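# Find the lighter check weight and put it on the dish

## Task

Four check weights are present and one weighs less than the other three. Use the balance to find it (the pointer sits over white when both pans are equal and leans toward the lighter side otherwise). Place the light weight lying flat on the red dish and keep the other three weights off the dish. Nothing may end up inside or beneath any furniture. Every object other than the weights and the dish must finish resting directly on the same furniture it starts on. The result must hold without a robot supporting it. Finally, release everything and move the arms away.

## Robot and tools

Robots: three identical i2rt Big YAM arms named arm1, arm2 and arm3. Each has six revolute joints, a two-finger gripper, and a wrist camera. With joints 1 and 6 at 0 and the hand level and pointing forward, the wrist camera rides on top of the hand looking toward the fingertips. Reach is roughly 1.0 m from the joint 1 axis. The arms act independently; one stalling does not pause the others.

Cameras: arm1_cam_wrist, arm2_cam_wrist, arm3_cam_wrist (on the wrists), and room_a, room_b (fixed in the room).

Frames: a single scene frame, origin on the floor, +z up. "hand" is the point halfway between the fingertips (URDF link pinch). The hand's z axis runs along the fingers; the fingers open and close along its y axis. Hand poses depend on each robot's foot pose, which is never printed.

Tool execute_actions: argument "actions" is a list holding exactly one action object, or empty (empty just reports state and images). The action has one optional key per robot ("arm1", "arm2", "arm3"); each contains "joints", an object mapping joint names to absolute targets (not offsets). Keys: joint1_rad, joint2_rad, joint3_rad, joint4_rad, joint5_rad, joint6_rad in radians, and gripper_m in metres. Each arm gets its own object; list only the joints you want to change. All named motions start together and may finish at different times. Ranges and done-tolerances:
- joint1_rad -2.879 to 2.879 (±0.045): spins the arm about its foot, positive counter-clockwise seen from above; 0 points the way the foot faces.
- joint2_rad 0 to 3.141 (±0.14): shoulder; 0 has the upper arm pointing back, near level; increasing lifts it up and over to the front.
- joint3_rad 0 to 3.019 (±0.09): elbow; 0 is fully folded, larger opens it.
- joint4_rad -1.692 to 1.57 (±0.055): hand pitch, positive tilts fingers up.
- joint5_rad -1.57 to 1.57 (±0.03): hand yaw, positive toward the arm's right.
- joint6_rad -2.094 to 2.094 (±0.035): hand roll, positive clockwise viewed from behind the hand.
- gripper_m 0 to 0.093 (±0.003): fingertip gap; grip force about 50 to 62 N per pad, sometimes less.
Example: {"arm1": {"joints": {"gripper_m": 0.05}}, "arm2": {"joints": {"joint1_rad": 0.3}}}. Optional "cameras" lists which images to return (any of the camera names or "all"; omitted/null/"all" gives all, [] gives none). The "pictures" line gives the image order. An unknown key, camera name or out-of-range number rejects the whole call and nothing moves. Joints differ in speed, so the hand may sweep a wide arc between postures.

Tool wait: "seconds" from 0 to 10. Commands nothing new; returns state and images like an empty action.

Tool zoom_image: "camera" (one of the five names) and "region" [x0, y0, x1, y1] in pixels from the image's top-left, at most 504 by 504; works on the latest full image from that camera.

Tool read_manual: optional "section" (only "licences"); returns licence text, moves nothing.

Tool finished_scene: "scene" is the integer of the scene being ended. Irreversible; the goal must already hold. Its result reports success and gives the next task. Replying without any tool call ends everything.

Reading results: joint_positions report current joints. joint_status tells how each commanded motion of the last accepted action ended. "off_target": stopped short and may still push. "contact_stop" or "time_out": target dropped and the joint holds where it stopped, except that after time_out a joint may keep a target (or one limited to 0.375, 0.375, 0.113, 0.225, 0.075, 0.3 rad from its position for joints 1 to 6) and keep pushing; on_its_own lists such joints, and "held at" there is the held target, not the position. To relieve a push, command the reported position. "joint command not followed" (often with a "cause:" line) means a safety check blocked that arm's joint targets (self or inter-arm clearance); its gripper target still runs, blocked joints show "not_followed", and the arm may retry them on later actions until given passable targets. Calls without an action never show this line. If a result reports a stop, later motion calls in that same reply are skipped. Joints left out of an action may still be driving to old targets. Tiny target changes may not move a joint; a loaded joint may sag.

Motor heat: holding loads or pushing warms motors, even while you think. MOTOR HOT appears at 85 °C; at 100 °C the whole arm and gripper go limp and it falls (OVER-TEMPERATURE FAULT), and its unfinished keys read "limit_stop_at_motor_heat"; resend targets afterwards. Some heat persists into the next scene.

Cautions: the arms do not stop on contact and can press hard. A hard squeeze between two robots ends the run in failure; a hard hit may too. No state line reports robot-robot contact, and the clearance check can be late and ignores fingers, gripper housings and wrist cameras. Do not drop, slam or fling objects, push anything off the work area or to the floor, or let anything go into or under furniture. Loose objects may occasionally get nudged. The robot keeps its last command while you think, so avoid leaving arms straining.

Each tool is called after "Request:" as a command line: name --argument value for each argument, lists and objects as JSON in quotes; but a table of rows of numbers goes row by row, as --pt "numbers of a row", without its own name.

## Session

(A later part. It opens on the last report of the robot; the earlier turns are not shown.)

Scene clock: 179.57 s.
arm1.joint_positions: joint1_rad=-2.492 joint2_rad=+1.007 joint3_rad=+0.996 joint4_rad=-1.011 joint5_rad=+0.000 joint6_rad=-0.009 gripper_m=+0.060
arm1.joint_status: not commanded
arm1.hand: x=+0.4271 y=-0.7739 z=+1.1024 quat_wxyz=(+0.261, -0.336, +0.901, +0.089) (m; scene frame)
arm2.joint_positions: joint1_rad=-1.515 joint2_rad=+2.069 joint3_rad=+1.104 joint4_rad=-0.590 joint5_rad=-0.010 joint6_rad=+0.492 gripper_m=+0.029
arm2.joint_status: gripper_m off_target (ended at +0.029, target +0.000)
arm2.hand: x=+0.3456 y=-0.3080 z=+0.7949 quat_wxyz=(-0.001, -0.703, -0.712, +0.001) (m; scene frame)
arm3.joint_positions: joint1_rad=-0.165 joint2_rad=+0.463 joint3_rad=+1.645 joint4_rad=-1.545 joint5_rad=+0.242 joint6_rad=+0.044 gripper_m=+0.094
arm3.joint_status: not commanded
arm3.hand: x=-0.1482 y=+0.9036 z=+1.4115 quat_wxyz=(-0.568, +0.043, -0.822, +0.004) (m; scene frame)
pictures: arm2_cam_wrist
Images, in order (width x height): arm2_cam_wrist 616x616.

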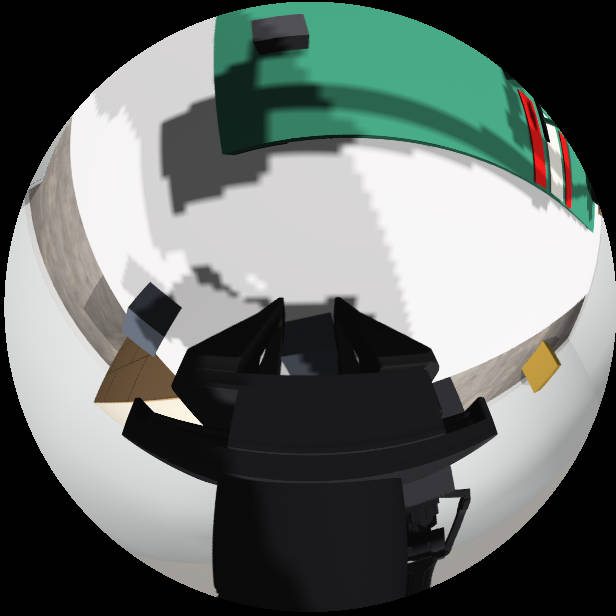

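Request:
execute_actions --actions '[{"arm2":{"joints":{"joint2_rad":1.7,"joint3_rad":1.3,"joint4_rad":-1.17,"joint6_rad":0}}}]' --cameras '[]'

Request:
execute_actions --actions '[{"arm2":{"joints":{"joint1_rad":0.6,"joint2_rad":2.1,"joint3_rad":1.4,"joint4_rad":-0.87}},"arm3":{"joints":{"joint1_rad":-2.2,"joint2_rad":1.5,"joint3_rad":1.5,"joint4_rad":-1.57,"joint5_rad":0}}}]' --cameras '["arm2_cam_wrist","arm3_cam_wrist","room_a"]'

Scene clock: 183.40 s.
arm1.joint_positions: joint1_rad=-2.492 joint2_rad=+1.007 joint3_rad=+0.996 joint4_rad=-1.011 joint5_rad=+0.000 joint6_rad=-0.009 gripper_m=+0.060
arm1.joint_status: not commanded
arm1.hand: x=+0.4271 y=-0.7739 z=+1.1024 quat_wxyz=(+0.261, -0.336, +0.901, +0.089) (m; scene frame)
arm2.joint_positions: joint1_rad=-1.515 joint2_rad=+1.696 joint3_rad=+1.287 joint4_rad=-1.155 joint5_rad=-0.003 joint6_rad=+0.010 gripper_m=+0.029
arm2.joint_status: all done
arm2.hand: x=+0.3504 y=-0.3143 z=+1.0240 quat_wxyz=(+0.005, -0.513, -0.859, +0.002) (m; scene frame)
arm3.joint_positions: joint1_rad=-0.165 joint2_rad=+0.463 joint3_rad=+1.645 joint4_rad=-1.545 joint5_rad=+0.242 joint6_rad=+0.044 gripper_m=+0.094
arm3.joint_status: not commanded
arm3.hand: x=-0.1482 y=+0.9036 z=+1.4115 quat_wxyz=(-0.568, +0.043, -0.822, +0.004) (m; scene frame)
pictures: none
No camera images: the call's "cameras" was empty. Leave "cameras" out to get every camera's image.

Scene clock: 185.73 s.
arm1.joint_positions: joint1_rad=-2.492 joint2_rad=+1.007 joint3_rad=+0.996 joint4_rad=-1.011 joint5_rad=+0.000 joint6_rad=-0.009 gripper_m=+0.060
arm1.joint_status: not commanded
arm1.hand: x=+0.4271 y=-0.7739 z=+1.1024 quat_wxyz=(+0.261, -0.336, +0.901, +0.089) (m; scene frame)
arm2.joint_positions: joint1_rad=+0.606 joint2_rad=+2.114 joint3_rad=+1.390 joint4_rad=-0.870 joint5_rad=-0.001 joint6_rad=+0.008 gripper_m=+0.029
arm2.joint_status: all done
arm2.hand: x=+0.3864 y=+0.5981 z=+0.8502 quat_wxyz=(+0.015, +0.500, -0.866, -0.001) (m; scene frame)
arm3.joint_positions: joint1_rad=-2.206 joint2_rad=+1.522 joint3_rad=+1.493 joint4_rad=-1.554 joint5_rad=+0.001 joint6_rad=+0.044 gripper_m=+0.094
arm3.joint_status: all done
arm3.hand: x=-0.3172 y=+0.4692 z=+1.0457 quat_wxyz=(+0.003, -0.776, -0.631, +0.004) (m; scene frame)
pictures: arm2_cam_wrist, arm3_cam_wrist, room_a
Images, in order (width x height): arm2_cam_wrist 616x616, arm3_cam_wrist 616x616, room_a 896x504.

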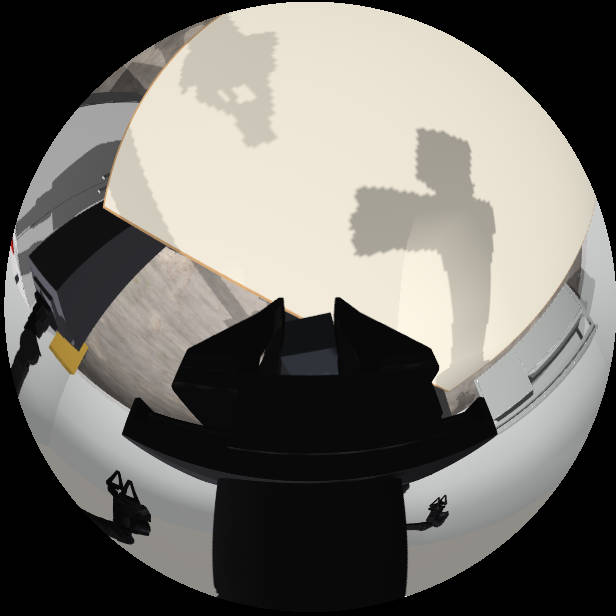

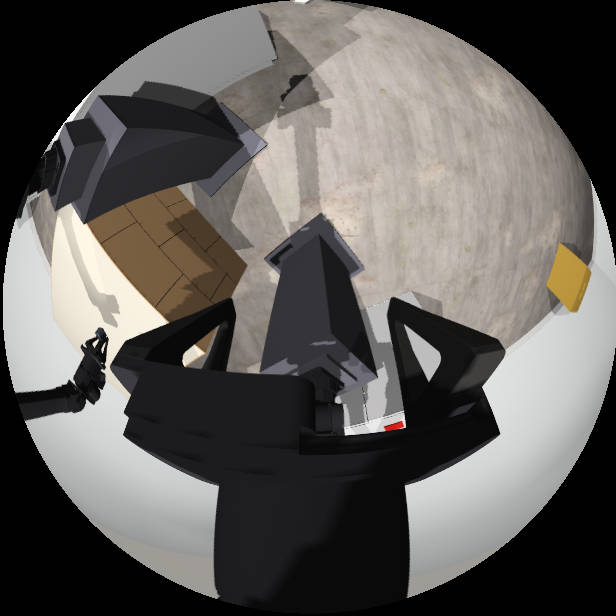

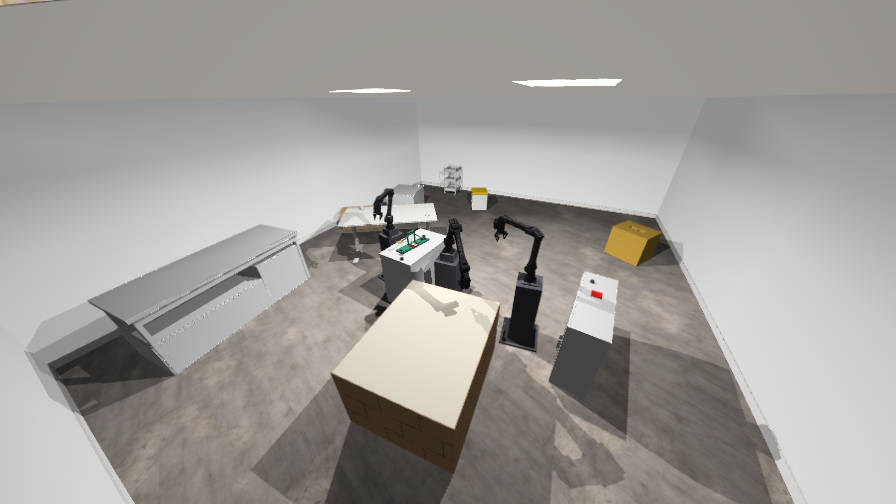

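Request:
execute_actions --actions '[{"arm2":{"joints":{"joint1_rad":0.45,"joint2_rad":2.42,"joint3_rad":1.55,"joint4_rad":-0.7}},"arm3":{"joints":{"joint2_rad":1.0,"joint3_rad":1.2,"joint4_rad":-1.57}}}]' --cameras '["arm2_cam_wrist"]'

Scene clock: 189.47 s.
arm1.joint_positions: joint1_rad=-2.492 joint2_rad=+1.007 joint3_rad=+0.996 joint4_rad=-1.011 joint5_rad=+0.000 joint6_rad=-0.009 gripper_m=+0.060
arm1.joint_status: not commanded
arm1.hand: x=+0.4271 y=-0.7739 z=+1.1024 quat_wxyz=(+0.261, -0.336, +0.901, +0.089) (m; scene frame)
arm2.joint_positions: joint1_rad=+0.449 joint2_rad=+2.435 joint3_rad=+1.541 joint4_rad=-0.704 joint5_rad=+0.001 joint6_rad=+0.008 gripper_m=+0.029
arm2.joint_status: all done
arm2.hand: x=+0.4756 y=+0.5733 z=+0.7087 quat_wxyz=(+0.018, +0.430, -0.902, +0.000) (m; scene frame)
arm3.joint_positions: joint1_rad=-2.206 joint2_rad=+0.995 joint3_rad=+1.206 joint4_rad=-1.556 joint5_rad=+0.001 joint6_rad=+0.044 gripper_m=+0.094
arm3.joint_status: all done
arm3.hand: x=-0.2925 y=+0.6173 z=+1.1137 quat_wxyz=(-0.076, -0.770, -0.627, +0.092) (m; scene frame)
pictures: arm2_cam_wrist
Images, in order (width x height): arm2_cam_wrist 616x616.

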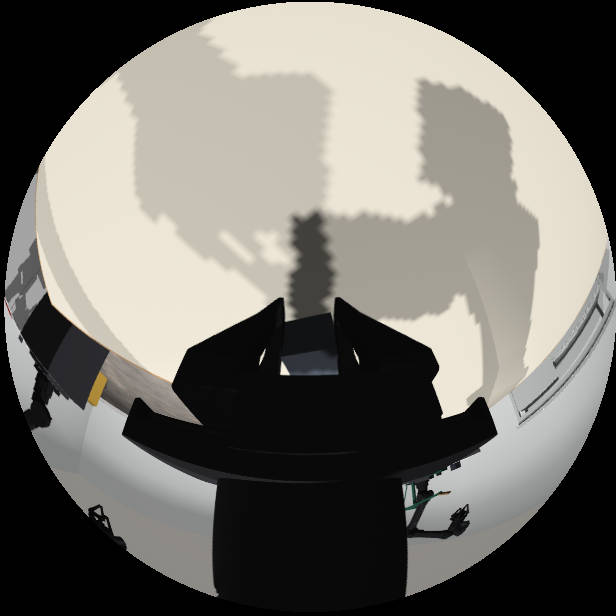

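Request:
execute_actions --actions '[{"arm2":{"joints":{"gripper_m":0.06}}}]' --cameras '[]'

Request:
execute_actions --actions '[{"arm2":{"joints":{"joint2_rad":1.8,"joint3_rad":1.4,"joint4_rad":-1.1}}}]' --cameras '[]'

Request:
execute_actions --actions '[{"arm2":{"joints":{"joint1_rad":-0.7,"joint2_rad":1.2}},"arm3":{"joints":{"joint1_rad":-0.92,"joint2_rad":2.5,"joint3_rad":2.4,"joint4_rad":-1.47}}}]' --cameras '["arm3_cam_wrist"]'

Scene clock: 191.77 s.
arm1.joint_positions: joint1_rad=-2.492 joint2_rad=+1.007 joint3_rad=+0.996 joint4_rad=-1.011 joint5_rad=+0.000 joint6_rad=-0.009 gripper_m=+0.060
arm1.joint_status: not commanded
arm1.hand: x=+0.4271 y=-0.7739 z=+1.1024 quat_wxyz=(+0.261, -0.336, +0.901, +0.089) (m; scene frame)
arm2.joint_positions: joint1_rad=+0.449 joint2_rad=+2.433 joint3_rad=+1.541 joint4_rad=-0.704 joint5_rad=+0.001 joint6_rad=+0.008 gripper_m=+0.060
arm2.joint_status: all done
arm2.hand: x=+0.4761 y=+0.5739 z=+0.7100 quat_wxyz=(+0.017, +0.430, -0.903, +0.000) (m; scene frame)
arm3.joint_positions: joint1_rad=-2.206 joint2_rad=+0.995 joint3_rad=+1.206 joint4_rad=-1.556 joint5_rad=+0.001 joint6_rad=+0.044 gripper_m=+0.094
arm3.joint_status: not commanded
arm3.hand: x=-0.2925 y=+0.6173 z=+1.1137 quat_wxyz=(-0.076, -0.770, -0.627, +0.092) (m; scene frame)
pictures: none
No camera images: the call's "cameras" was empty. Leave "cameras" out to get every camera's image.

Scene clock: 193.27 s.
arm1.joint_positions: joint1_rad=-2.492 joint2_rad=+1.007 joint3_rad=+0.996 joint4_rad=-1.011 joint5_rad=+0.000 joint6_rad=-0.009 gripper_m=+0.060
arm1.joint_status: not commanded
arm1.hand: x=+0.4271 y=-0.7739 z=+1.1024 quat_wxyz=(+0.261, -0.336, +0.901, +0.089) (m; scene frame)
arm2.joint_positions: joint1_rad=+0.449 joint2_rad=+1.785 joint3_rad=+1.394 joint4_rad=-1.085 joint5_rad=+0.001 joint6_rad=+0.008 gripper_m=+0.060
arm2.joint_status: all done
arm2.hand: x=+0.4547 y=+0.5390 z=+1.0236 quat_wxyz=(-0.037, +0.429, -0.902, -0.026) (m; scene frame)
arm3.joint_positions: joint1_rad=-2.206 joint2_rad=+0.995 joint3_rad=+1.206 joint4_rad=-1.556 joint5_rad=+0.001 joint6_rad=+0.044 gripper_m=+0.094
arm3.joint_status: not commanded
arm3.hand: x=-0.2925 y=+0.6173 z=+1.1137 quat_wxyz=(-0.076, -0.770, -0.627, +0.092) (m; scene frame)
pictures: none
No camera images: the call's "cameras" was empty. Leave "cameras" out to get every camera's image.

Scene clock: 195.63 s.
arm1.joint_positions: joint1_rad=-2.492 joint2_rad=+1.007 joint3_rad=+0.996 joint4_rad=-1.011 joint5_rad=+0.000 joint6_rad=-0.009 gripper_m=+0.060
arm1.joint_status: not commanded
arm1.hand: x=+0.4271 y=-0.7739 z=+1.1024 quat_wxyz=(+0.261, -0.336, +0.901, +0.089) (m; scene frame)
arm2.joint_positions: joint1_rad=-0.703 joint2_rad=+1.191 joint3_rad=+1.394 joint4_rad=-1.086 joint5_rad=+0.002 joint6_rad=+0.007 gripper_m=+0.060
arm2.joint_status: all done
arm2.hand: x=+0.5783 y=-0.0088 z=+1.3167 quat_wxyz=(-0.326, -0.124, -0.936, +0.041) (m; scene frame)
arm3.joint_positions: joint1_rad=-0.927 joint2_rad=+2.525 joint3_rad=+2.340 joint4_rad=-1.471 joint5_rad=-0.001 joint6_rad=+0.044 gripper_m=+0.094
arm3.joint_status: all done
arm3.hand: x=+0.4043 y=+0.5923 z=+0.7603 quat_wxyz=(+0.045, -0.246, -0.968, -0.002) (m; scene frame)
pictures: arm3_cam_wrist
Images, in order (width x height): arm3_cam_wrist 616x616.

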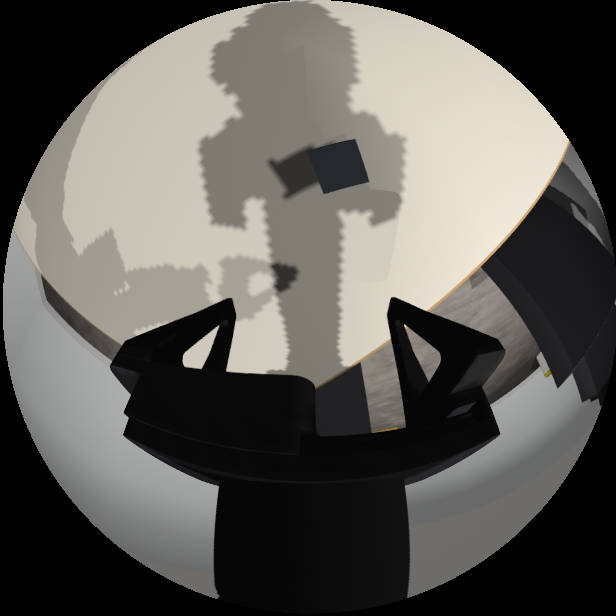

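Request:
execute_actions --actions '[{"arm3":{"joints":{"joint1_rad":-0.96,"joint2_rad":2.62,"joint3_rad":2.55,"joint4_rad":-1.35,"joint6_rad":-0.1}}}]' --cameras '["arm3_cam_wrist"]'

Scene clock: 197.77 s.
arm1.joint_positions: joint1_rad=-2.492 joint2_rad=+1.007 joint3_rad=+0.996 joint4_rad=-1.011 joint5_rad=+0.000 joint6_rad=-0.009 gripper_m=+0.060
arm1.joint_status: not commanded
arm1.hand: x=+0.4271 y=-0.7739 z=+1.1024 quat_wxyz=(+0.261, -0.336, +0.901, +0.089) (m; scene frame)
arm2.joint_positions: joint1_rad=-0.703 joint2_rad=+1.191 joint3_rad=+1.394 joint4_rad=-1.086 joint5_rad=+0.002 joint6_rad=+0.007 gripper_m=+0.060
arm2.joint_status: not commanded
arm2.hand: x=+0.5783 y=-0.0088 z=+1.3167 quat_wxyz=(-0.326, -0.124, -0.936, +0.041) (m; scene frame)
arm3.joint_positions: joint1_rad=-0.961 joint2_rad=+2.606 joint3_rad=+2.486 joint4_rad=-1.367 joint5_rad=-0.001 joint6_rad=-0.091 gripper_m=+0.094
arm3.joint_status: all done
arm3.hand: x=+0.4435 y=+0.5437 z=+0.7561 quat_wxyz=(-0.036, -0.196, -0.980, +0.019) (m; scene frame)
pictures: arm3_cam_wrist
Images, in order (width x height): arm3_cam_wrist 616x616.

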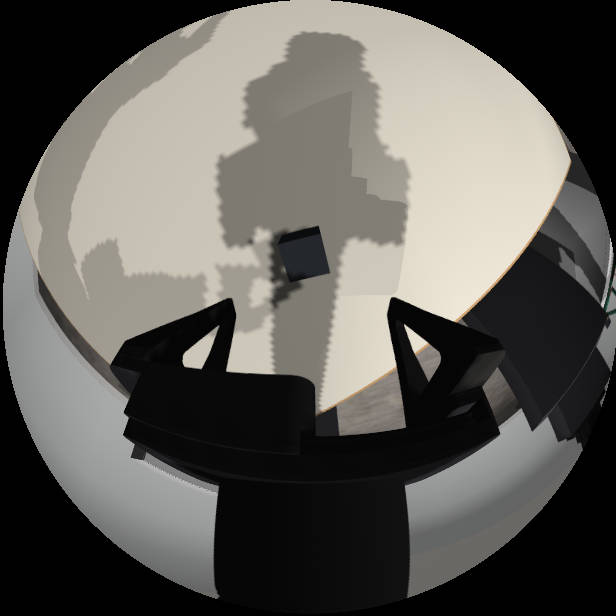

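Request:
execute_actions --actions '[{"arm3":{"joints":{"joint1_rad":-0.945,"joint2_rad":2.72,"joint3_rad":2.6,"joint4_rad":-1.27}}}]' --cameras '["arm3_cam_wrist"]'

Scene clock: 199.77 s.
arm1.joint_positions: joint1_rad=-2.492 joint2_rad=+1.007 joint3_rad=+0.996 joint4_rad=-1.011 joint5_rad=+0.000 joint6_rad=-0.009 gripper_m=+0.060
arm1.joint_status: not commanded
arm1.hand: x=+0.4271 y=-0.7739 z=+1.1024 quat_wxyz=(+0.261, -0.336, +0.901, +0.089) (m; scene frame)
arm2.joint_positions: joint1_rad=-0.703 joint2_rad=+1.191 joint3_rad=+1.394 joint4_rad=-1.086 joint5_rad=+0.002 joint6_rad=+0.007 gripper_m=+0.060
arm2.joint_status: not commanded
arm2.hand: x=+0.5783 y=-0.0088 z=+1.3167 quat_wxyz=(-0.326, -0.124, -0.936, +0.041) (m; scene frame)
arm3.joint_positions: joint1_rad=-0.951 joint2_rad=+2.722 joint3_rad=+2.550 joint4_rad=-1.287 joint5_rad=-0.002 joint6_rad=-0.091 gripper_m=+0.094
arm3.joint_status: all done
arm3.hand: x=+0.4615 y=+0.5415 z=+0.6941 quat_wxyz=(-0.050, -0.191, -0.980, +0.022) (m; scene frame)
pictures: arm3_cam_wrist
Images, in order (width x height): arm3_cam_wrist 616x616.

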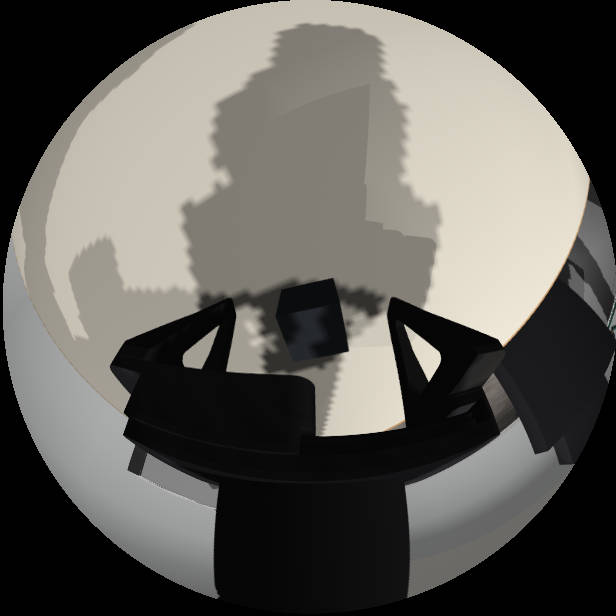

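Request:
execute_actions --actions '[{"arm3":{"joints":{"gripper_m":0}}}]' --cameras '[]'

Request:
execute_actions --actions '[{"arm3":{"joints":{"joint2_rad":1.6,"joint3_rad":1.8,"joint4_rad":-1.57,"joint6_rad":0}}}]' --cameras '[]'

Request:
execute_actions --actions '[{"arm3":{"joints":{"joint1_rad":1.2,"joint2_rad":1.5,"joint3_rad":1.4,"joint4_rad":-1.47}}}]' --cameras '["arm3_cam_wrist","room_a"]'

Scene clock: 205.47 s.
arm1.joint_positions: joint1_rad=-2.492 joint2_rad=+1.007 joint3_rad=+0.996 joint4_rad=-1.011 joint5_rad=+0.000 joint6_rad=-0.009 gripper_m=+0.060
arm1.joint_status: not commanded
arm1.hand: x=+0.4271 y=-0.7739 z=+1.1024 quat_wxyz=(+0.261, -0.336, +0.901, +0.089) (m; scene frame)
arm2.joint_positions: joint1_rad=-0.703 joint2_rad=+1.191 joint3_rad=+1.394 joint4_rad=-1.086 joint5_rad=+0.002 joint6_rad=+0.007 gripper_m=+0.060
arm2.joint_status: not commanded
arm2.hand: x=+0.5783 y=-0.0088 z=+1.3167 quat_wxyz=(-0.326, -0.124, -0.936, +0.041) (m; scene frame)
arm3.joint_positions: joint1_rad=-0.951 joint2_rad=+2.722 joint3_rad=+2.550 joint4_rad=-1.287 joint5_rad=-0.001 joint6_rad=-0.092 gripper_m=+0.029
arm3.joint_status: gripper_m off_target (ended at +0.029, target +0.000)
arm3.hand: x=+0.4614 y=+0.5414 z=+0.6941 quat_wxyz=(-0.050, -0.191, -0.980, +0.022) (m; scene frame)
pictures: none
No camera images: the call's "cameras" was empty. Leave "cameras" out to get every camera's image.

Scene clock: 207.43 s.
arm1.joint_positions: joint1_rad=-2.492 joint2_rad=+1.007 joint3_rad=+0.996 joint4_rad=-1.011 joint5_rad=+0.000 joint6_rad=-0.009 gripper_m=+0.060
arm1.joint_status: not commanded
arm1.hand: x=+0.4271 y=-0.7739 z=+1.1024 quat_wxyz=(+0.261, -0.336, +0.901, +0.089) (m; scene frame)
arm2.joint_positions: joint1_rad=-0.703 joint2_rad=+1.191 joint3_rad=+1.394 joint4_rad=-1.086 joint5_rad=+0.002 joint6_rad=+0.007 gripper_m=+0.060
arm2.joint_status: not commanded
arm2.hand: x=+0.5783 y=-0.0088 z=+1.3167 quat_wxyz=(-0.326, -0.124, -0.936, +0.041) (m; scene frame)
arm3.joint_positions: joint1_rad=-0.951 joint2_rad=+1.610 joint3_rad=+1.797 joint4_rad=-1.556 joint5_rad=-0.001 joint6_rad=-0.009 gripper_m=+0.029
arm3.joint_status: all done
arm3.hand: x=+0.2263 y=+0.6708 z=+1.1181 quat_wxyz=(-0.094, -0.230, -0.968, +0.031) (m; scene frame)
pictures: none
No camera images: the call's "cameras" was empty. Leave "cameras" out to get every camera's image.

Scene clock: 209.50 s.
arm1.joint_positions: joint1_rad=-2.492 joint2_rad=+1.007 joint3_rad=+0.996 joint4_rad=-1.011 joint5_rad=+0.000 joint6_rad=-0.009 gripper_m=+0.060
arm1.joint_status: not commanded
arm1.hand: x=+0.4271 y=-0.7739 z=+1.1024 quat_wxyz=(+0.261, -0.336, +0.901, +0.089) (m; scene frame)
arm2.joint_positions: joint1_rad=-0.703 joint2_rad=+1.191 joint3_rad=+1.394 joint4_rad=-1.086 joint5_rad=+0.002 joint6_rad=+0.007 gripper_m=+0.060
arm2.joint_status: not commanded
arm2.hand: x=+0.5783 y=-0.0088 z=+1.3167 quat_wxyz=(-0.326, -0.124, -0.936, +0.041) (m; scene frame)
arm3.joint_positions: joint1_rad=+1.207 joint2_rad=+1.525 joint3_rad=+1.397 joint4_rad=-1.477 joint5_rad=-0.001 joint6_rad=-0.007 gripper_m=+0.029
arm3.joint_status: all done
arm3.hand: x=-0.2929 y=+1.3528 z=+0.9964 quat_wxyz=(+0.020, +0.747, -0.664, +0.013) (m; scene frame)
pictures: arm3_cam_wrist, room_a
Images, in order (width x height): arm3_cam_wrist 616x616, room_a 896x504.

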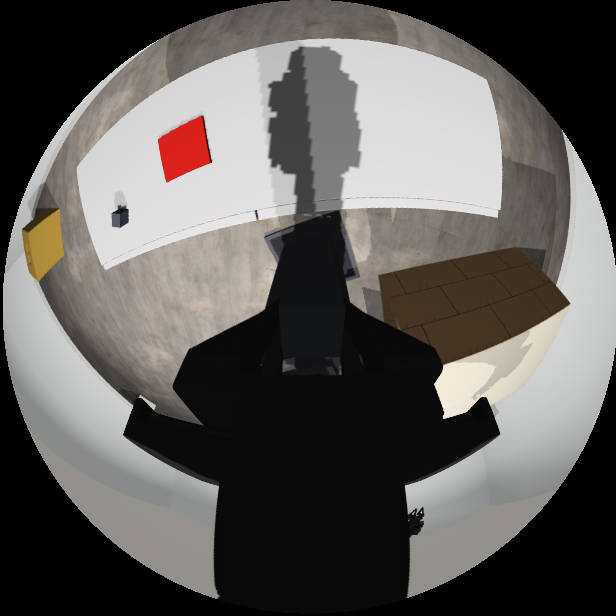

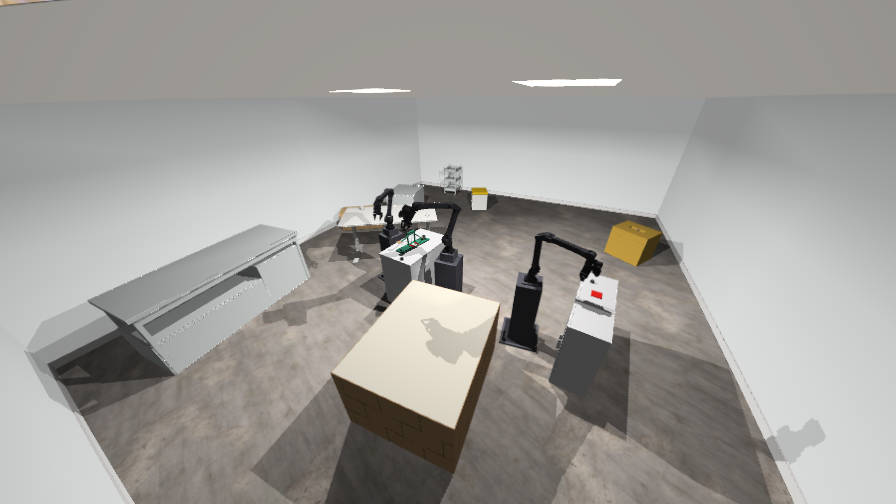

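Request:
execute_actions --actions '[{"arm3":{"joints":{"joint1_rad":1.5,"joint2_rad":1.95,"joint3_rad":1.75,"joint4_rad":-1.37}}}]' --cameras '["arm3_cam_wrist"]'

Scene clock: 211.53 s.
arm1.joint_positions: joint1_rad=-2.492 joint2_rad=+1.007 joint3_rad=+0.996 joint4_rad=-1.011 joint5_rad=+0.000 joint6_rad=-0.009 gripper_m=+0.060
arm1.joint_status: not commanded
arm1.hand: x=+0.4271 y=-0.7739 z=+1.1024 quat_wxyz=(+0.261, -0.336, +0.901, +0.089) (m; scene frame)
arm2.joint_positions: joint1_rad=-0.703 joint2_rad=+1.191 joint3_rad=+1.394 joint4_rad=-1.086 joint5_rad=+0.002 joint6_rad=+0.007 gripper_m=+0.060
arm2.joint_status: not commanded
arm2.hand: x=+0.5783 y=-0.0088 z=+1.3167 quat_wxyz=(-0.326, -0.124, -0.936, +0.041) (m; scene frame)
arm3.joint_positions: joint1_rad=+1.499 joint2_rad=+1.983 joint3_rad=+1.685 joint4_rad=-1.377 joint5_rad=-0.001 joint6_rad=-0.007 gripper_m=+0.029
arm3.joint_status: all done
arm3.hand: x=-0.4710 y=+1.4408 z=+0.8735 quat_wxyz=(+0.037, +0.835, -0.548, +0.042) (m; scene frame)
pictures: arm3_cam_wrist
Images, in order (width x height): arm3_cam_wrist 616x616.

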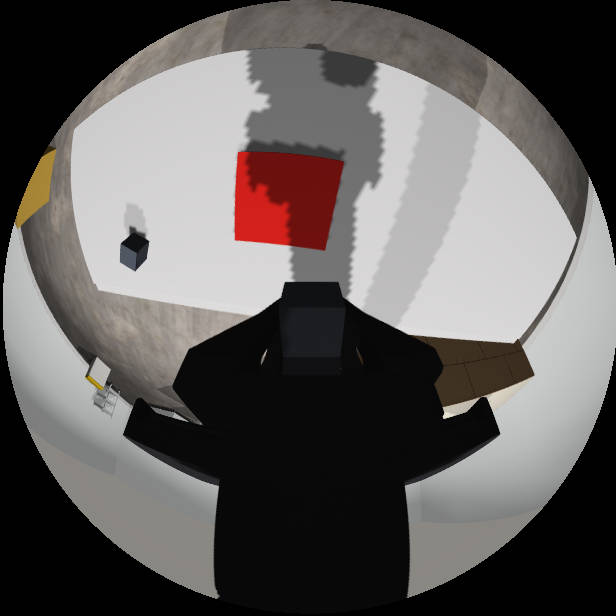

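Request:
execute_actions --actions '[{"arm3":{"joints":{"joint1_rad":1.53,"joint2_rad":2.15,"joint3_rad":1.95,"joint4_rad":-1.37}}}]' --cameras '["arm3_cam_wrist"]'

Scene clock: 213.70 s.
arm1.joint_positions: joint1_rad=-2.492 joint2_rad=+1.007 joint3_rad=+0.996 joint4_rad=-1.011 joint5_rad=+0.000 joint6_rad=-0.009 gripper_m=+0.060
arm1.joint_status: not commanded
arm1.hand: x=+0.4271 y=-0.7739 z=+1.1024 quat_wxyz=(+0.261, -0.336, +0.901, +0.089) (m; scene frame)
arm2.joint_positions: joint1_rad=-0.703 joint2_rad=+1.191 joint3_rad=+1.394 joint4_rad=-1.086 joint5_rad=+0.002 joint6_rad=+0.007 gripper_m=+0.060
arm2.joint_status: not commanded
arm2.hand: x=+0.5783 y=-0.0088 z=+1.3167 quat_wxyz=(-0.326, -0.124, -0.936, +0.041) (m; scene frame)
arm3.joint_positions: joint1_rad=+1.528 joint2_rad=+2.166 joint3_rad=+1.891 joint4_rad=-1.377 joint5_rad=-0.001 joint6_rad=-0.007 gripper_m=+0.029
arm3.joint_status: all done
arm3.hand: x=-0.5128 y=+1.4904 z=+0.8368 quat_wxyz=(+0.031, +0.843, -0.536, +0.033) (m; scene frame)
pictures: arm3_cam_wrist
Images, in order (width x height): arm3_cam_wrist 616x616.

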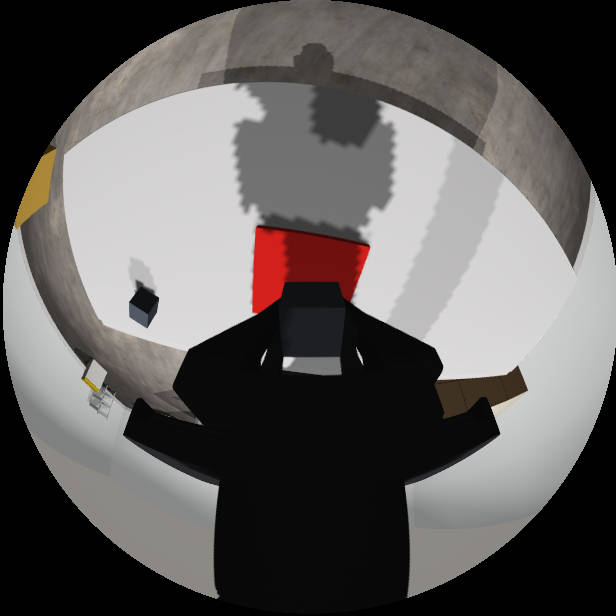

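Request:
execute_actions --actions '[{"arm3":{"joints":{"joint2_rad":2.3,"joint3_rad":2.07,"joint4_rad":-1.33}}}]' --cameras '["arm3_cam_wrist"]'

Scene clock: 215.70 s.
arm1.joint_positions: joint1_rad=-2.492 joint2_rad=+1.007 joint3_rad=+0.996 joint4_rad=-1.011 joint5_rad=+0.000 joint6_rad=-0.009 gripper_m=+0.060
arm1.joint_status: not commanded
arm1.hand: x=+0.4271 y=-0.7739 z=+1.1024 quat_wxyz=(+0.261, -0.336, +0.901, +0.089) (m; scene frame)
arm2.joint_positions: joint1_rad=-0.703 joint2_rad=+1.191 joint3_rad=+1.394 joint4_rad=-1.086 joint5_rad=+0.002 joint6_rad=+0.007 gripper_m=+0.060
arm2.joint_status: not commanded
arm2.hand: x=+0.5783 y=-0.0088 z=+1.3167 quat_wxyz=(-0.326, -0.124, -0.936, +0.041) (m; scene frame)
arm3.joint_positions: joint1_rad=+1.528 joint2_rad=+2.316 joint3_rad=+2.016 joint4_rad=-1.341 joint5_rad=-0.001 joint6_rad=-0.007 gripper_m=+0.029
arm3.joint_status: all done
arm3.hand: x=-0.5294 y=+1.5247 z=+0.7841 quat_wxyz=(+0.027, +0.843, -0.536, +0.028) (m; scene frame)
pictures: arm3_cam_wrist
Images, in order (width x height): arm3_cam_wrist 616x616.

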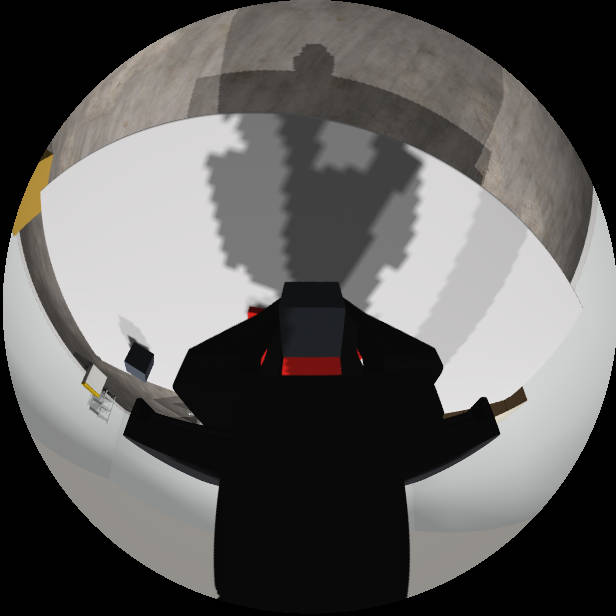

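Request:
execute_actions --actions '[{"arm3":{"joints":{"joint2_rad":2.25,"joint3_rad":1.95,"joint4_rad":-1.29}}}]' --cameras '["arm3_cam_wrist","room_a"]'

Scene clock: 217.73 s.
arm1.joint_positions: joint1_rad=-2.492 joint2_rad=+1.007 joint3_rad=+0.996 joint4_rad=-1.011 joint5_rad=+0.000 joint6_rad=-0.009 gripper_m=+0.060
arm1.joint_status: not commanded
arm1.hand: x=+0.4271 y=-0.7739 z=+1.1024 quat_wxyz=(+0.261, -0.336, +0.901, +0.089) (m; scene frame)
arm2.joint_positions: joint1_rad=-0.703 joint2_rad=+1.191 joint3_rad=+1.394 joint4_rad=-1.086 joint5_rad=+0.002 joint6_rad=+0.007 gripper_m=+0.060
arm2.joint_status: not commanded
arm2.hand: x=+0.5783 y=-0.0088 z=+1.3167 quat_wxyz=(-0.326, -0.124, -0.936, +0.041) (m; scene frame)
arm3.joint_positions: joint1_rad=+1.528 joint2_rad=+2.285 joint3_rad=+1.952 joint4_rad=-1.305 joint5_rad=-0.001 joint6_rad=-0.007 gripper_m=+0.029
arm3.joint_status: all done
arm3.hand: x=-0.5249 y=+1.5147 z=+0.7814 quat_wxyz=(+0.027, +0.843, -0.536, +0.027) (m; scene frame)
pictures: arm3_cam_wrist, room_a
Images, in order (width x height): arm3_cam_wrist 616x616, room_a 896x504.

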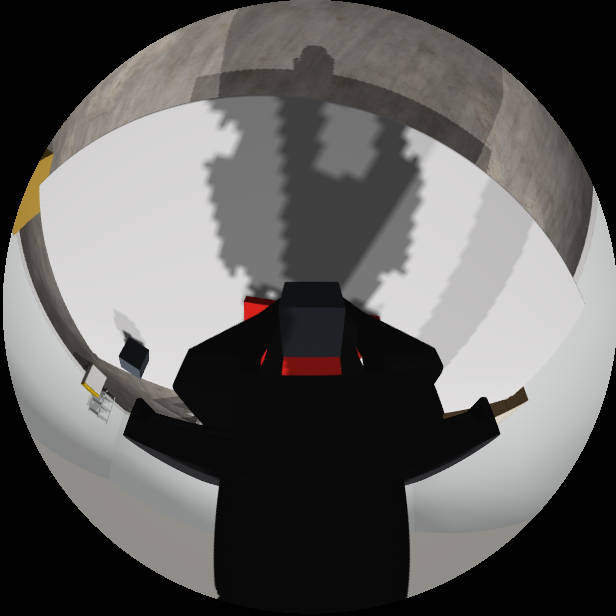

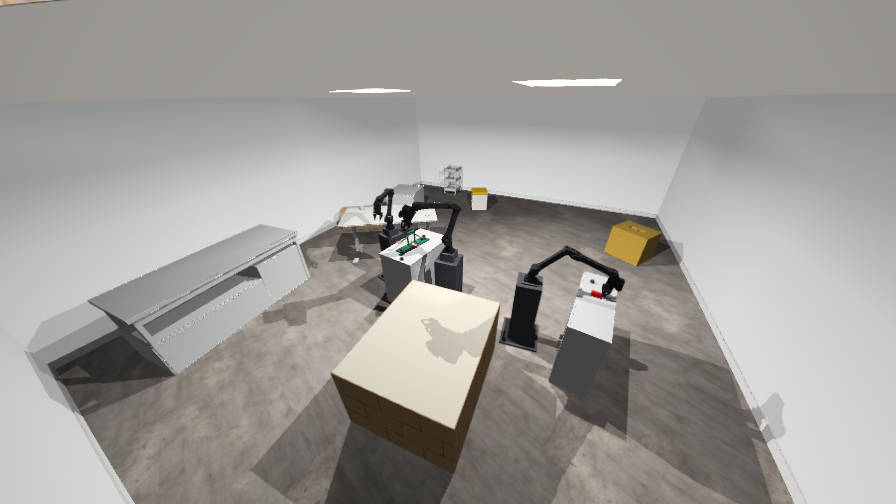

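Request:
execute_actions --actions '[{"arm3":{"joints":{"gripper_m":0.06}}}]' --cameras '[]'

Request:
execute_actions --actions '[{"arm3":{"joints":{"joint2_rad":1.7,"joint3_rad":1.6,"joint4_rad":-1.47}}}]' --cameras '["arm3_cam_wrist","room_b"]'

Scene clock: 219.77 s.
arm1.joint_positions: joint1_rad=-2.492 joint2_rad=+1.007 joint3_rad=+0.996 joint4_rad=-1.011 joint5_rad=+0.000 joint6_rad=-0.009 gripper_m=+0.060
arm1.joint_status: not commanded
arm1.hand: x=+0.4271 y=-0.7739 z=+1.1024 quat_wxyz=(+0.261, -0.336, +0.901, +0.089) (m; scene frame)
arm2.joint_positions: joint1_rad=-0.703 joint2_rad=+1.191 joint3_rad=+1.394 joint4_rad=-1.086 joint5_rad=+0.002 joint6_rad=+0.007 gripper_m=+0.060
arm2.joint_status: not commanded
arm2.hand: x=+0.5783 y=-0.0088 z=+1.3167 quat_wxyz=(-0.326, -0.124, -0.936, +0.041) (m; scene frame)
arm3.joint_positions: joint1_rad=+1.528 joint2_rad=+2.284 joint3_rad=+1.952 joint4_rad=-1.305 joint5_rad=-0.001 joint6_rad=-0.007 gripper_m=+0.060
arm3.joint_status: all done
arm3.hand: x=-0.5250 y=+1.5148 z=+0.7821 quat_wxyz=(+0.027, +0.843, -0.536, +0.026) (m; scene frame)
pictures: none
No camera images: the call's "cameras" was empty. Leave "cameras" out to get every camera's image.

Scene clock: 221.33 s.
arm1.joint_positions: joint1_rad=-2.492 joint2_rad=+1.007 joint3_rad=+0.996 joint4_rad=-1.011 joint5_rad=+0.000 joint6_rad=-0.009 gripper_m=+0.060
arm1.joint_status: not commanded
arm1.hand: x=+0.4271 y=-0.7739 z=+1.1024 quat_wxyz=(+0.261, -0.336, +0.901, +0.089) (m; scene frame)
arm2.joint_positions: joint1_rad=-0.703 joint2_rad=+1.191 joint3_rad=+1.394 joint4_rad=-1.086 joint5_rad=+0.002 joint6_rad=+0.007 gripper_m=+0.060
arm2.joint_status: not commanded
arm2.hand: x=+0.5783 y=-0.0088 z=+1.3167 quat_wxyz=(-0.326, -0.124, -0.936, +0.041) (m; scene frame)
arm3.joint_positions: joint1_rad=+1.528 joint2_rad=+1.696 joint3_rad=+1.604 joint4_rad=-1.455 joint5_rad=-0.001 joint6_rad=-0.007 gripper_m=+0.060
arm3.joint_status: all done
arm3.hand: x=-0.4629 y=+1.3875 z=+0.9971 quat_wxyz=(+0.002, +0.844, -0.537, -0.011) (m; scene frame)
pictures: arm3_cam_wrist, room_b
Images, in order (width x height): arm3_cam_wrist 616x616, room_b 896x504.

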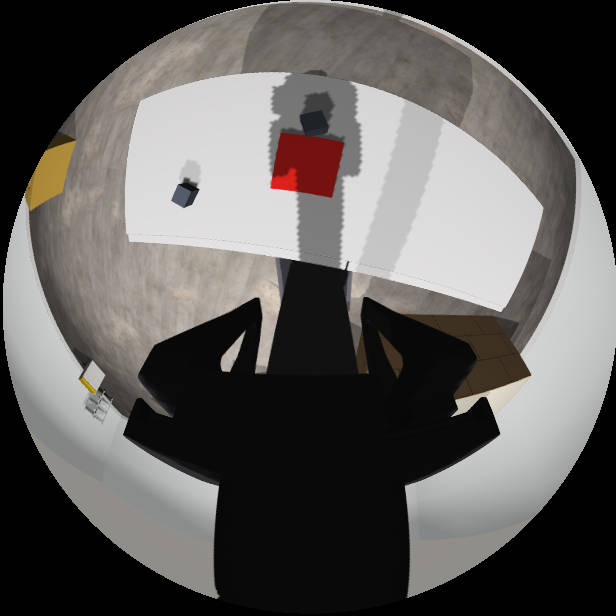

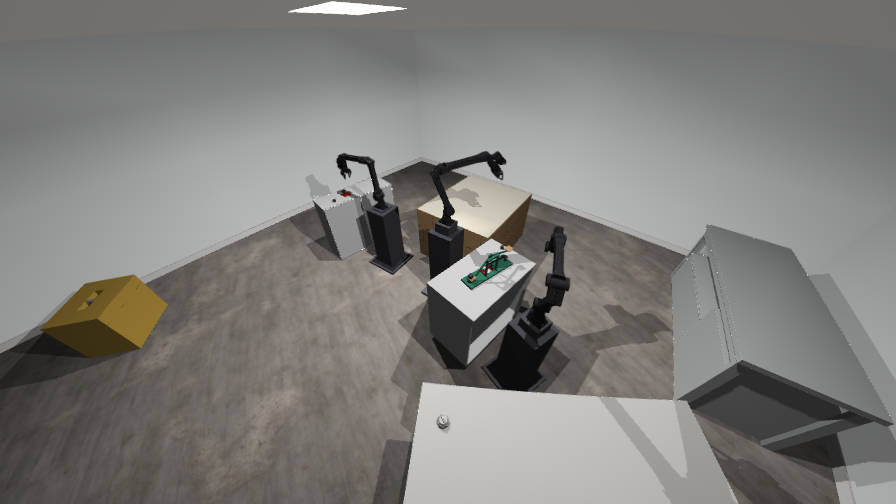

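Request:
execute_actions --actions '[{"arm3":{"joints":{"joint1_rad":1.528,"joint2_rad":2.2,"joint3_rad":1.952,"joint4_rad":-1.305,"gripper_m":0.08}}}]' --cameras '["arm3_cam_wrist"]'

Scene clock: 226.63 s.
arm1.joint_positions: joint1_rad=-2.492 joint2_rad=+1.007 joint3_rad=+0.996 joint4_rad=-1.011 joint5_rad=+0.000 joint6_rad=-0.009 gripper_m=+0.060
arm1.joint_status: not commanded
arm1.hand: x=+0.4271 y=-0.7739 z=+1.1024 quat_wxyz=(+0.261, -0.336, +0.901, +0.089) (m; scene frame)
arm2.joint_positions: joint1_rad=-0.703 joint2_rad=+1.191 joint3_rad=+1.394 joint4_rad=-1.086 joint5_rad=+0.002 joint6_rad=+0.007 gripper_m=+0.060
arm2.joint_status: not commanded
arm2.hand: x=+0.5783 y=-0.0088 z=+1.3167 quat_wxyz=(-0.326, -0.124, -0.936, +0.041) (m; scene frame)
arm3.joint_positions: joint1_rad=+1.528 joint2_rad=+2.226 joint3_rad=+1.892 joint4_rad=-1.315 joint5_rad=-0.001 joint6_rad=-0.007 gripper_m=+0.080
arm3.joint_status: all done
arm3.hand: x=-0.5174 y=+1.4989 z=+0.7982 quat_wxyz=(+0.030, +0.843, -0.536, +0.032) (m; scene frame)
pictures: arm3_cam_wrist
Images, in order (width x height): arm3_cam_wrist 616x616.

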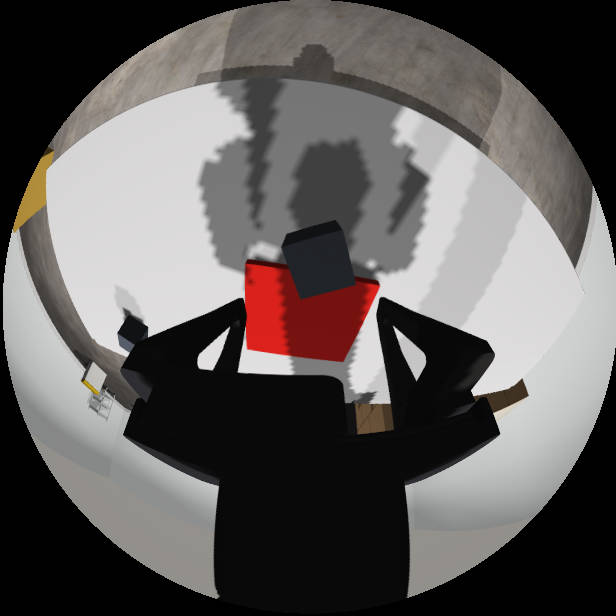

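Request:
execute_actions --actions '[{"arm3":{"joints":{"joint2_rad":2.31,"joint3_rad":2.0,"joint4_rad":-1.3}}}]' --cameras '["arm3_cam_wrist"]'

Scene clock: 231.80 s.
arm1.joint_positions: joint1_rad=-2.492 joint2_rad=+1.007 joint3_rad=+0.996 joint4_rad=-1.011 joint5_rad=+0.000 joint6_rad=-0.009 gripper_m=+0.060
arm1.joint_status: not commanded
arm1.hand: x=+0.4271 y=-0.7739 z=+1.1024 quat_wxyz=(+0.261, -0.336, +0.901, +0.089) (m; scene frame)
arm2.joint_positions: joint1_rad=-0.703 joint2_rad=+1.191 joint3_rad=+1.394 joint4_rad=-1.086 joint5_rad=+0.002 joint6_rad=+0.007 gripper_m=+0.060
arm2.joint_status: not commanded
arm2.hand: x=+0.5783 y=-0.0088 z=+1.3167 quat_wxyz=(-0.326, -0.124, -0.936, +0.041) (m; scene frame)
arm3.joint_positions: joint1_rad=+1.527 joint2_rad=+2.295 joint3_rad=+1.958 joint4_rad=-1.313 joint5_rad=-0.002 joint6_rad=-0.007 gripper_m=+0.080
arm3.joint_status: all done
arm3.hand: x=-0.5240 y=+1.5141 z=+0.7769 quat_wxyz=(+0.030, +0.843, -0.536, +0.032) (m; scene frame)
pictures: arm3_cam_wrist
Images, in order (width x height): arm3_cam_wrist 616x616.

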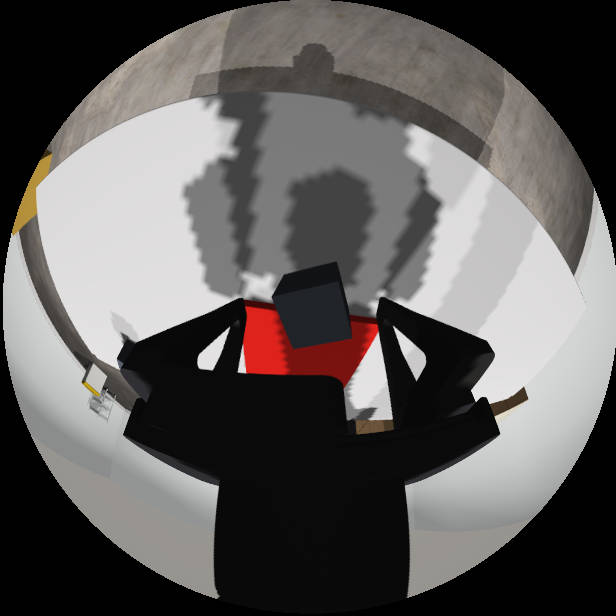

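Need a bit more outward.

Request:
execute_actions --actions '[{"arm3":{"joints":{"joint2_rad":2.37,"joint3_rad":2.07,"joint4_rad":-1.3,"joint6_rad":0.2}}}]' --cameras '["arm3_cam_wrist"]'

Scene clock: 234.17 s.
arm1.joint_positions: joint1_rad=-2.492 joint2_rad=+1.007 joint3_rad=+0.996 joint4_rad=-1.011 joint5_rad=+0.000 joint6_rad=-0.009 gripper_m=+0.060
arm1.joint_status: not commanded
arm1.hand: x=+0.4271 y=-0.7739 z=+1.1024 quat_wxyz=(+0.261, -0.336, +0.901, +0.089) (m; scene frame)
arm2.joint_positions: joint1_rad=-0.703 joint2_rad=+1.191 joint3_rad=+1.394 joint4_rad=-1.086 joint5_rad=+0.002 joint6_rad=+0.007 gripper_m=+0.060
arm2.joint_status: not commanded
arm2.hand: x=+0.5783 y=-0.0088 z=+1.3167 quat_wxyz=(-0.326, -0.124, -0.936, +0.041) (m; scene frame)
arm3.joint_positions: joint1_rad=+1.528 joint2_rad=+2.336 joint3_rad=+2.022 joint4_rad=-1.312 joint5_rad=+0.000 joint6_rad=+0.188 gripper_m=+0.080
arm3.joint_status: all done
arm3.hand: x=-0.5317 y=+1.5303 z=+0.7720 quat_wxyz=(+0.021, +0.787, -0.616, +0.025) (m; scene frame)
pictures: arm3_cam_wrist
Images, in order (width x height): arm3_cam_wrist 616x616.

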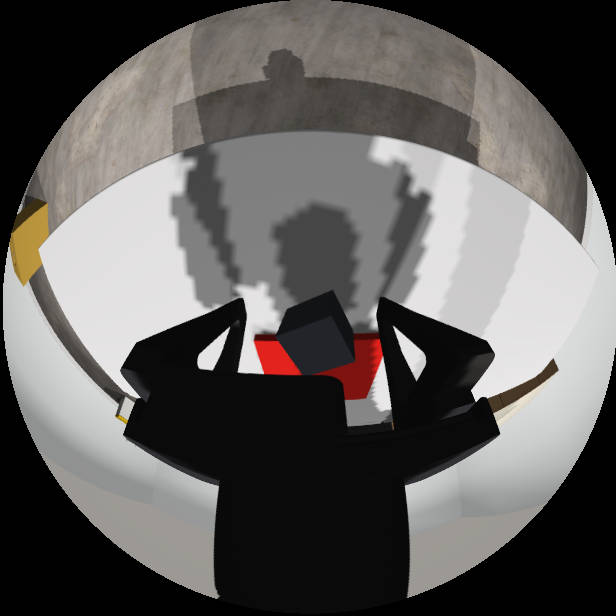

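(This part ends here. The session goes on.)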